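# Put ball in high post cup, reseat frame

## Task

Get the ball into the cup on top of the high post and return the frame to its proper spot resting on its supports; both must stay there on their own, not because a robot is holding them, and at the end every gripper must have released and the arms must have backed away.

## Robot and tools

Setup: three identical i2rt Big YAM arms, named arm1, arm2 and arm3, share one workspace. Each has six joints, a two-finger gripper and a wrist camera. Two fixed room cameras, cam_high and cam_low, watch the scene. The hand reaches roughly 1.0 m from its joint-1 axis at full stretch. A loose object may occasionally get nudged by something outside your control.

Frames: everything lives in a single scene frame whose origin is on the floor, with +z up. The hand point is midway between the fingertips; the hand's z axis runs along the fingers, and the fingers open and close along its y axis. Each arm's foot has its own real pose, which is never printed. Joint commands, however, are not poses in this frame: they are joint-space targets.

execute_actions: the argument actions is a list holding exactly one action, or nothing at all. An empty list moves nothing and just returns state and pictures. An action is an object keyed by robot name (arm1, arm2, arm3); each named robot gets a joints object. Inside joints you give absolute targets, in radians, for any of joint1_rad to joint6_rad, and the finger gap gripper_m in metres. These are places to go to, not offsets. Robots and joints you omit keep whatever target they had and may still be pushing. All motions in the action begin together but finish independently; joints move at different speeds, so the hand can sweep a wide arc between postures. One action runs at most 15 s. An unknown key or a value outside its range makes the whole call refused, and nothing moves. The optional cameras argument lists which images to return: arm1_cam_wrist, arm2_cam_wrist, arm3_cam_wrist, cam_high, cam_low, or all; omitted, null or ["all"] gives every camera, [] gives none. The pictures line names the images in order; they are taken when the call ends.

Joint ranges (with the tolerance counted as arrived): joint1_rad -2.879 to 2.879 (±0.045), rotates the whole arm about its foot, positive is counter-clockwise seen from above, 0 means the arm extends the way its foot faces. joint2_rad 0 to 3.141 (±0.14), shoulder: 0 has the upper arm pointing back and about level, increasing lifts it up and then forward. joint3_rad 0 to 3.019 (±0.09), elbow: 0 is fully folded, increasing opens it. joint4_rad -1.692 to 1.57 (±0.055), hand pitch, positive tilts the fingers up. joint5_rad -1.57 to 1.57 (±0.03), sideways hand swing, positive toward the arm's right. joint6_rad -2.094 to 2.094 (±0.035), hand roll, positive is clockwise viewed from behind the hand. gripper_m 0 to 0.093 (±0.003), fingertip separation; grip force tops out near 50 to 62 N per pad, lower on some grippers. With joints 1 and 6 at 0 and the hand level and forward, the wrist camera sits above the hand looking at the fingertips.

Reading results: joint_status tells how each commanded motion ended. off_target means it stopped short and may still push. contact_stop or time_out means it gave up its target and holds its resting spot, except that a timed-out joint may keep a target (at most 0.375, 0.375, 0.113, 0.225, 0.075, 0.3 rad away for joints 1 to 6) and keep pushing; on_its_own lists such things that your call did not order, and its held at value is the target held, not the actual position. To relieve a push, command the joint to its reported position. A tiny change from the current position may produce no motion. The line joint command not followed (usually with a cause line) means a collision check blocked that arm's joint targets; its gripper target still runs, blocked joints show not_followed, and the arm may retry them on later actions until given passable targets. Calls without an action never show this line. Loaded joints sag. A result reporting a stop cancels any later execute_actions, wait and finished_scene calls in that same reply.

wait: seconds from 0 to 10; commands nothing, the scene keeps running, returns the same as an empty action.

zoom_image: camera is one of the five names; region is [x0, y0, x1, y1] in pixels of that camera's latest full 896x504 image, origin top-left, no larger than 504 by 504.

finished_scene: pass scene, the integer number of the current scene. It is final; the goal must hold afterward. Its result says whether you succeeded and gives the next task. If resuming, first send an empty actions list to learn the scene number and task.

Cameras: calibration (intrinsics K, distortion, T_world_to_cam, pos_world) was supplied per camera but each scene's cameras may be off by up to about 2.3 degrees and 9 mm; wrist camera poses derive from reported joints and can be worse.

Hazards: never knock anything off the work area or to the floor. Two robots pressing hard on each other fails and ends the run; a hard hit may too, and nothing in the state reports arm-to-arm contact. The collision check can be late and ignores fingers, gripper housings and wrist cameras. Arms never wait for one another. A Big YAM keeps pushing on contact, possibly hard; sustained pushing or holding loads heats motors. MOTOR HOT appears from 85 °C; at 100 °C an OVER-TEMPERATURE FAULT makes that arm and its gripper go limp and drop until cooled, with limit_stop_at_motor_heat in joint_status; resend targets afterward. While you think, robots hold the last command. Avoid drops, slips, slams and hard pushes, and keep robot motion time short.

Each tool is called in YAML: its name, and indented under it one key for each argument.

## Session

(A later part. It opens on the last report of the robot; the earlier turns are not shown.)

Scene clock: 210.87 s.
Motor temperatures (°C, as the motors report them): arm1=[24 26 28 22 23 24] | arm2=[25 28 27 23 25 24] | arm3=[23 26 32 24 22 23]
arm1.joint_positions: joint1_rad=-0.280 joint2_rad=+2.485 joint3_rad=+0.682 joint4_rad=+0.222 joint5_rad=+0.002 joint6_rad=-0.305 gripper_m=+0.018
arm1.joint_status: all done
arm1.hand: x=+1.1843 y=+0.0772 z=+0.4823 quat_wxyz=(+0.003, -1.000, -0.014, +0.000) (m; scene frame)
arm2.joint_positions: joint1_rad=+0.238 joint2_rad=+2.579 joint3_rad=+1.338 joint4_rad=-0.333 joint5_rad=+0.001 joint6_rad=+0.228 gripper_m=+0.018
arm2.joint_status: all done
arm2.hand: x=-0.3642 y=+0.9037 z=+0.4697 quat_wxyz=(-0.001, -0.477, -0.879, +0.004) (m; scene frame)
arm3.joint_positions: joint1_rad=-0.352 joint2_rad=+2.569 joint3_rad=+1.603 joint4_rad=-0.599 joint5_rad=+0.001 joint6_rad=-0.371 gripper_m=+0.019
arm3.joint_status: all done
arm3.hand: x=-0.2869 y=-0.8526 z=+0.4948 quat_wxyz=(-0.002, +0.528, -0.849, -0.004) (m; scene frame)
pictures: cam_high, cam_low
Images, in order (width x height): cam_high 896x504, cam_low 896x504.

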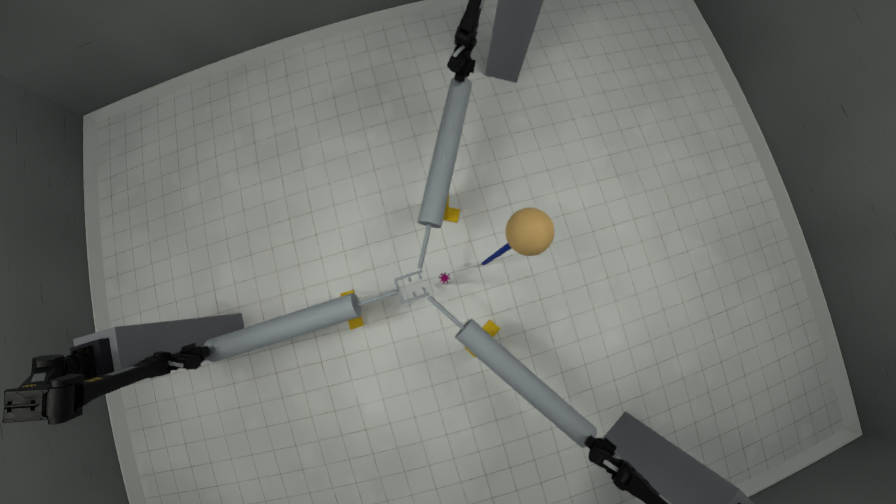

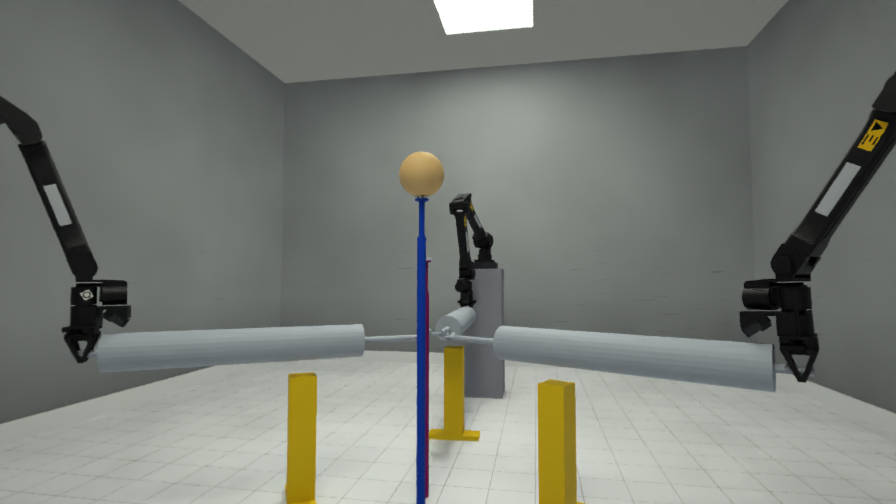

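execute_actions:
  actions:
    - {"arm1":{"joints":{"joint2_rad":2.59,"joint3_rad":0.745,"joint4_rad":0.295}},"arm2":{"joints":{"joint2_rad":2.655,"joint3_rad":1.425,"joint4_rad":-0.294}},"arm3":{"joints":{"joint2_rad":2.656,"joint3_rad":1.697,"joint4_rad":-0.556}}}
  cameras: []

execute_actions:
  actions:
    - {"arm1":{"joints":{"joint2_rad":2.635,"joint3_rad":0.766}},"arm2":{"joints":{"joint2_rad":2.70,"joint3_rad":1.44,"joint4_rad":-0.285}},"arm3":{"joints":{"joint2_rad":2.705,"joint3_rad":1.71,"joint4_rad":-0.545}}}
  cameras: ["cam_low"]

Scene clock: 217.27 s.
Motor temperatures (°C, as the motors report them): arm1=[24 26 27 22 23 24] | arm2=[25 28 26 23 25 24] | arm3=[23 26 31 24 22 23]
arm1.joint_positions: joint1_rad=-0.279 joint2_rad=+2.603 joint3_rad=+0.749 joint4_rad=+0.273 joint5_rad=+0.001 joint6_rad=-0.305 gripper_m=+0.018
arm1.joint_status: all done
arm1.hand: x=+1.1844 y=+0.0771 z=+0.4458 quat_wxyz=(+0.003, -1.000, -0.015, +0.000) (m; scene frame)
arm2.joint_positions: joint1_rad=+0.238 joint2_rad=+2.672 joint3_rad=+1.401 joint4_rad=-0.305 joint5_rad=-0.001 joint6_rad=+0.228 gripper_m=+0.018
arm2.joint_status: all done
arm2.hand: x=-0.3639 y=+0.9034 z=+0.4323 quat_wxyz=(+0.000, -0.477, -0.879, +0.003) (m; scene frame)
arm3.joint_positions: joint1_rad=-0.353 joint2_rad=+2.660 joint3_rad=+1.660 joint4_rad=-0.564 joint5_rad=+0.004 joint6_rad=-0.371 gripper_m=+0.019
arm3.joint_status: all done
arm3.hand: x=-0.2855 y=-0.8524 z=+0.4545 quat_wxyz=(-0.002, +0.528, -0.849, -0.002) (m; scene frame)
pictures: none
No camera images: the call's "cameras" was empty. Leave "cameras" out to get every camera's image.

Scene clock: 217.97 s.
Motor temperatures (°C, as the motors report them): arm1=[24 26 27 22 23 24] | arm2=[25 28 26 23 25 24] | arm3=[23 26 30 24 22 23]
arm1.joint_positions: joint1_rad=-0.279 joint2_rad=+2.633 joint3_rad=+0.770 joint4_rad=+0.278 joint5_rad=+0.001 joint6_rad=-0.305 gripper_m=+0.018
arm1.joint_status: all done
arm1.hand: x=+1.1850 y=+0.0770 z=+0.4358 quat_wxyz=(+0.002, -1.000, -0.015, -0.002) (m; scene frame)
arm2.joint_positions: joint1_rad=+0.238 joint2_rad=+2.697 joint3_rad=+1.418 joint4_rad=-0.298 joint5_rad=-0.003 joint6_rad=+0.228 gripper_m=+0.018
arm2.joint_status: all done
arm2.hand: x=-0.3640 y=+0.9038 z=+0.4220 quat_wxyz=(+0.000, -0.477, -0.879, +0.002) (m; scene frame)
arm3.joint_positions: joint1_rad=-0.353 joint2_rad=+2.688 joint3_rad=+1.679 joint4_rad=-0.555 joint5_rad=+0.004 joint6_rad=-0.371 gripper_m=+0.019
arm3.joint_status: all done
arm3.hand: x=-0.2854 y=-0.8523 z=+0.4424 quat_wxyz=(-0.002, +0.528, -0.849, -0.002) (m; scene frame)
pictures: cam_low
Images, in order (width x height): cam_low 896x504.

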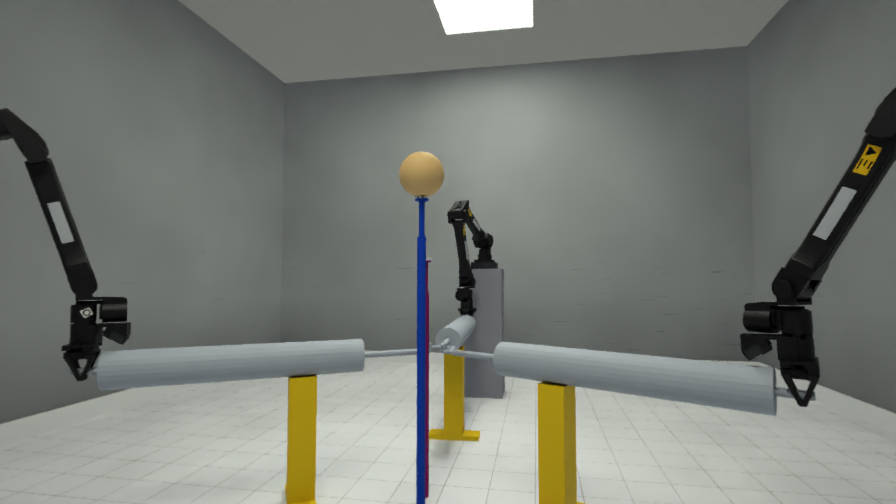

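execute_actions:
  actions:
    - {"arm1":{"joints":{"gripper_m":0.093}},"arm2":{"joints":{"gripper_m":0.093,"joint3_rad":1.42}},"arm3":{"joints":{"gripper_m":0.093,"joint3_rad":1.68}}}
  cameras: []

execute_actions:
  actions:
    - {"arm1":{"joints":{"joint2_rad":2.3,"joint3_rad":0.59,"joint4_rad":0.13}},"arm2":{"joints":{"joint2_rad":2.45,"joint3_rad":1.27,"joint4_rad":-0.4}},"arm3":{"joints":{"joint2_rad":2.46,"joint3_rad":1.55,"joint4_rad":-0.67}}}
  cameras: []

execute_actions:
  actions:
    - {"arm1":{"joints":{"joint2_rad":1.5,"joint4_rad":-0.55}},"arm2":{"joints":{"joint2_rad":1.8,"joint4_rad":-0.9}},"arm3":{"joints":{"joint2_rad":1.8,"joint4_rad":-1.2}}}
  cameras: ["cam_low","cam_high"]

Scene clock: 223.67 s.
Motor temperatures (°C, as the motors report them): arm1=[24 26 27 22 23 24] | arm2=[25 28 26 23 25 24] | arm3=[23 27 30 24 22 23]
arm1.joint_positions: joint1_rad=-0.279 joint2_rad=+2.633 joint3_rad=+0.770 joint4_rad=+0.278 joint5_rad=+0.001 joint6_rad=-0.305 gripper_m=+0.093
arm1.joint_status: all done
arm1.hand: x=+1.1850 y=+0.0770 z=+0.4358 quat_wxyz=(+0.002, -1.000, -0.015, -0.002) (m; scene frame)
arm2.joint_positions: joint1_rad=+0.238 joint2_rad=+2.697 joint3_rad=+1.418 joint4_rad=-0.298 joint5_rad=-0.002 joint6_rad=+0.228 gripper_m=+0.093
arm2.joint_status: all done
arm2.hand: x=-0.3641 y=+0.9037 z=+0.4220 quat_wxyz=(+0.000, -0.477, -0.879, +0.003) (m; scene frame)
arm3.joint_positions: joint1_rad=-0.353 joint2_rad=+2.688 joint3_rad=+1.679 joint4_rad=-0.555 joint5_rad=+0.004 joint6_rad=-0.371 gripper_m=+0.093
arm3.joint_status: all done
arm3.hand: x=-0.2854 y=-0.8523 z=+0.4424 quat_wxyz=(-0.002, +0.528, -0.849, -0.002) (m; scene frame)
pictures: none
No camera images: the call's "cameras" was empty. Leave "cameras" out to get every camera's image.

Scene clock: 225.20 s.
Motor temperatures (°C, as the motors report them): arm1=[24 26 27 22 23 24] | arm2=[25 28 25 23 25 24] | arm3=[23 27 29 24 22 23]
arm1.joint_positions: joint1_rad=-0.279 joint2_rad=+2.293 joint3_rad=+0.592 joint4_rad=+0.143 joint5_rad=+0.001 joint6_rad=-0.305 gripper_m=+0.093
arm1.joint_status: all done
arm1.hand: x=+1.1816 y=+0.0775 z=+0.5371 quat_wxyz=(+0.006, -1.000, -0.015, +0.011) (m; scene frame)
arm2.joint_positions: joint1_rad=+0.238 joint2_rad=+2.432 joint3_rad=+1.271 joint4_rad=-0.388 joint5_rad=-0.002 joint6_rad=+0.228 gripper_m=+0.093
arm2.joint_status: all done
arm2.hand: x=-0.3574 y=+0.8984 z=+0.5312 quat_wxyz=(-0.013, -0.477, -0.879, +0.006) (m; scene frame)
arm3.joint_positions: joint1_rad=-0.353 joint2_rad=+2.444 joint3_rad=+1.540 joint4_rad=-0.664 joint5_rad=+0.004 joint6_rad=-0.371 gripper_m=+0.093
arm3.joint_status: all done
arm3.hand: x=-0.2879 y=-0.8557 z=+0.5522 quat_wxyz=(-0.001, +0.528, -0.849, -0.002) (m; scene frame)
pictures: none
No camera images: the call's "cameras" was empty. Leave "cameras" out to get every camera's image.

Scene clock: 226.73 s.
Motor temperatures (°C, as the motors report them): arm1=[24 26 27 22 23 24] | arm2=[25 28 25 23 25 24] | arm3=[23 27 29 24 22 23]
arm1.joint_positions: joint1_rad=-0.279 joint2_rad=+1.504 joint3_rad=+0.592 joint4_rad=-0.534 joint5_rad=+0.001 joint6_rad=-0.305 gripper_m=+0.093
arm1.joint_status: all done
arm1.hand: x=+1.1336 y=+0.0903 z=+0.7595 quat_wxyz=(+0.022, -0.998, -0.015, +0.065) (m; scene frame)
arm2.joint_positions: joint1_rad=+0.238 joint2_rad=+1.791 joint3_rad=+1.271 joint4_rad=-0.883 joint5_rad=-0.002 joint6_rad=+0.228 gripper_m=+0.093
arm2.joint_status: all done
arm2.hand: x=-0.3341 y=+0.8791 z=+0.8549 quat_wxyz=(-0.084, -0.475, -0.875, +0.026) (m; scene frame)
arm3.joint_positions: joint1_rad=-0.353 joint2_rad=+1.775 joint3_rad=+1.540 joint4_rad=-1.189 joint5_rad=+0.004 joint6_rad=-0.371 gripper_m=+0.093
arm3.joint_status: all done
arm3.hand: x=-0.3006 y=-0.8710 z=+0.9318 quat_wxyz=(-0.071, +0.526, -0.847, -0.015) (m; scene frame)
pictures: cam_high, cam_low
Images, in order (width x height): cam_high 896x504, cam_low 896x504.

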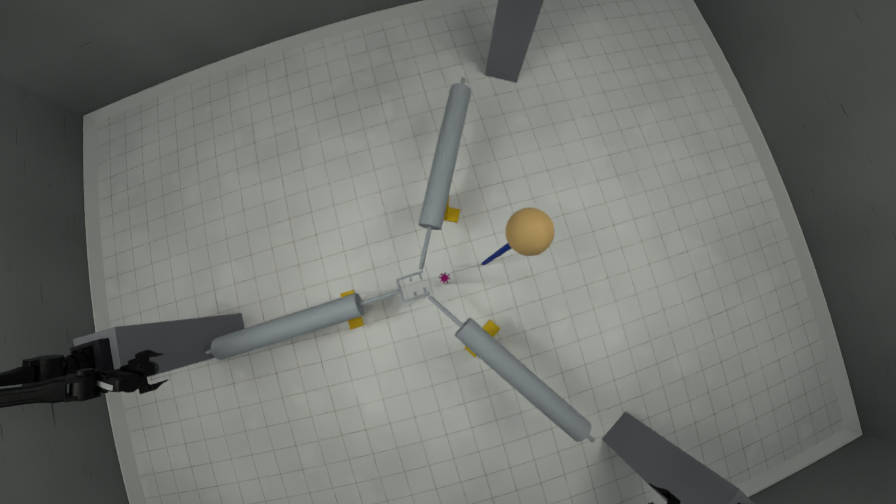

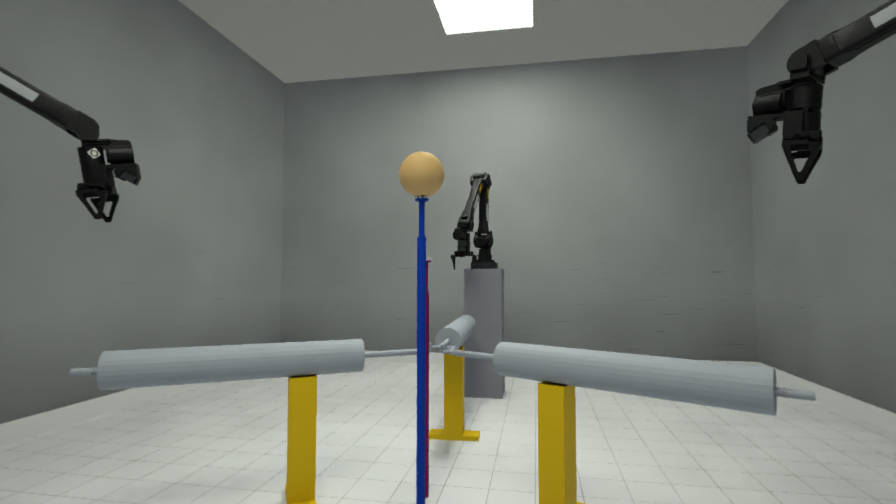

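finished_scene:
  scene: 1

The scene is finished: the task was done.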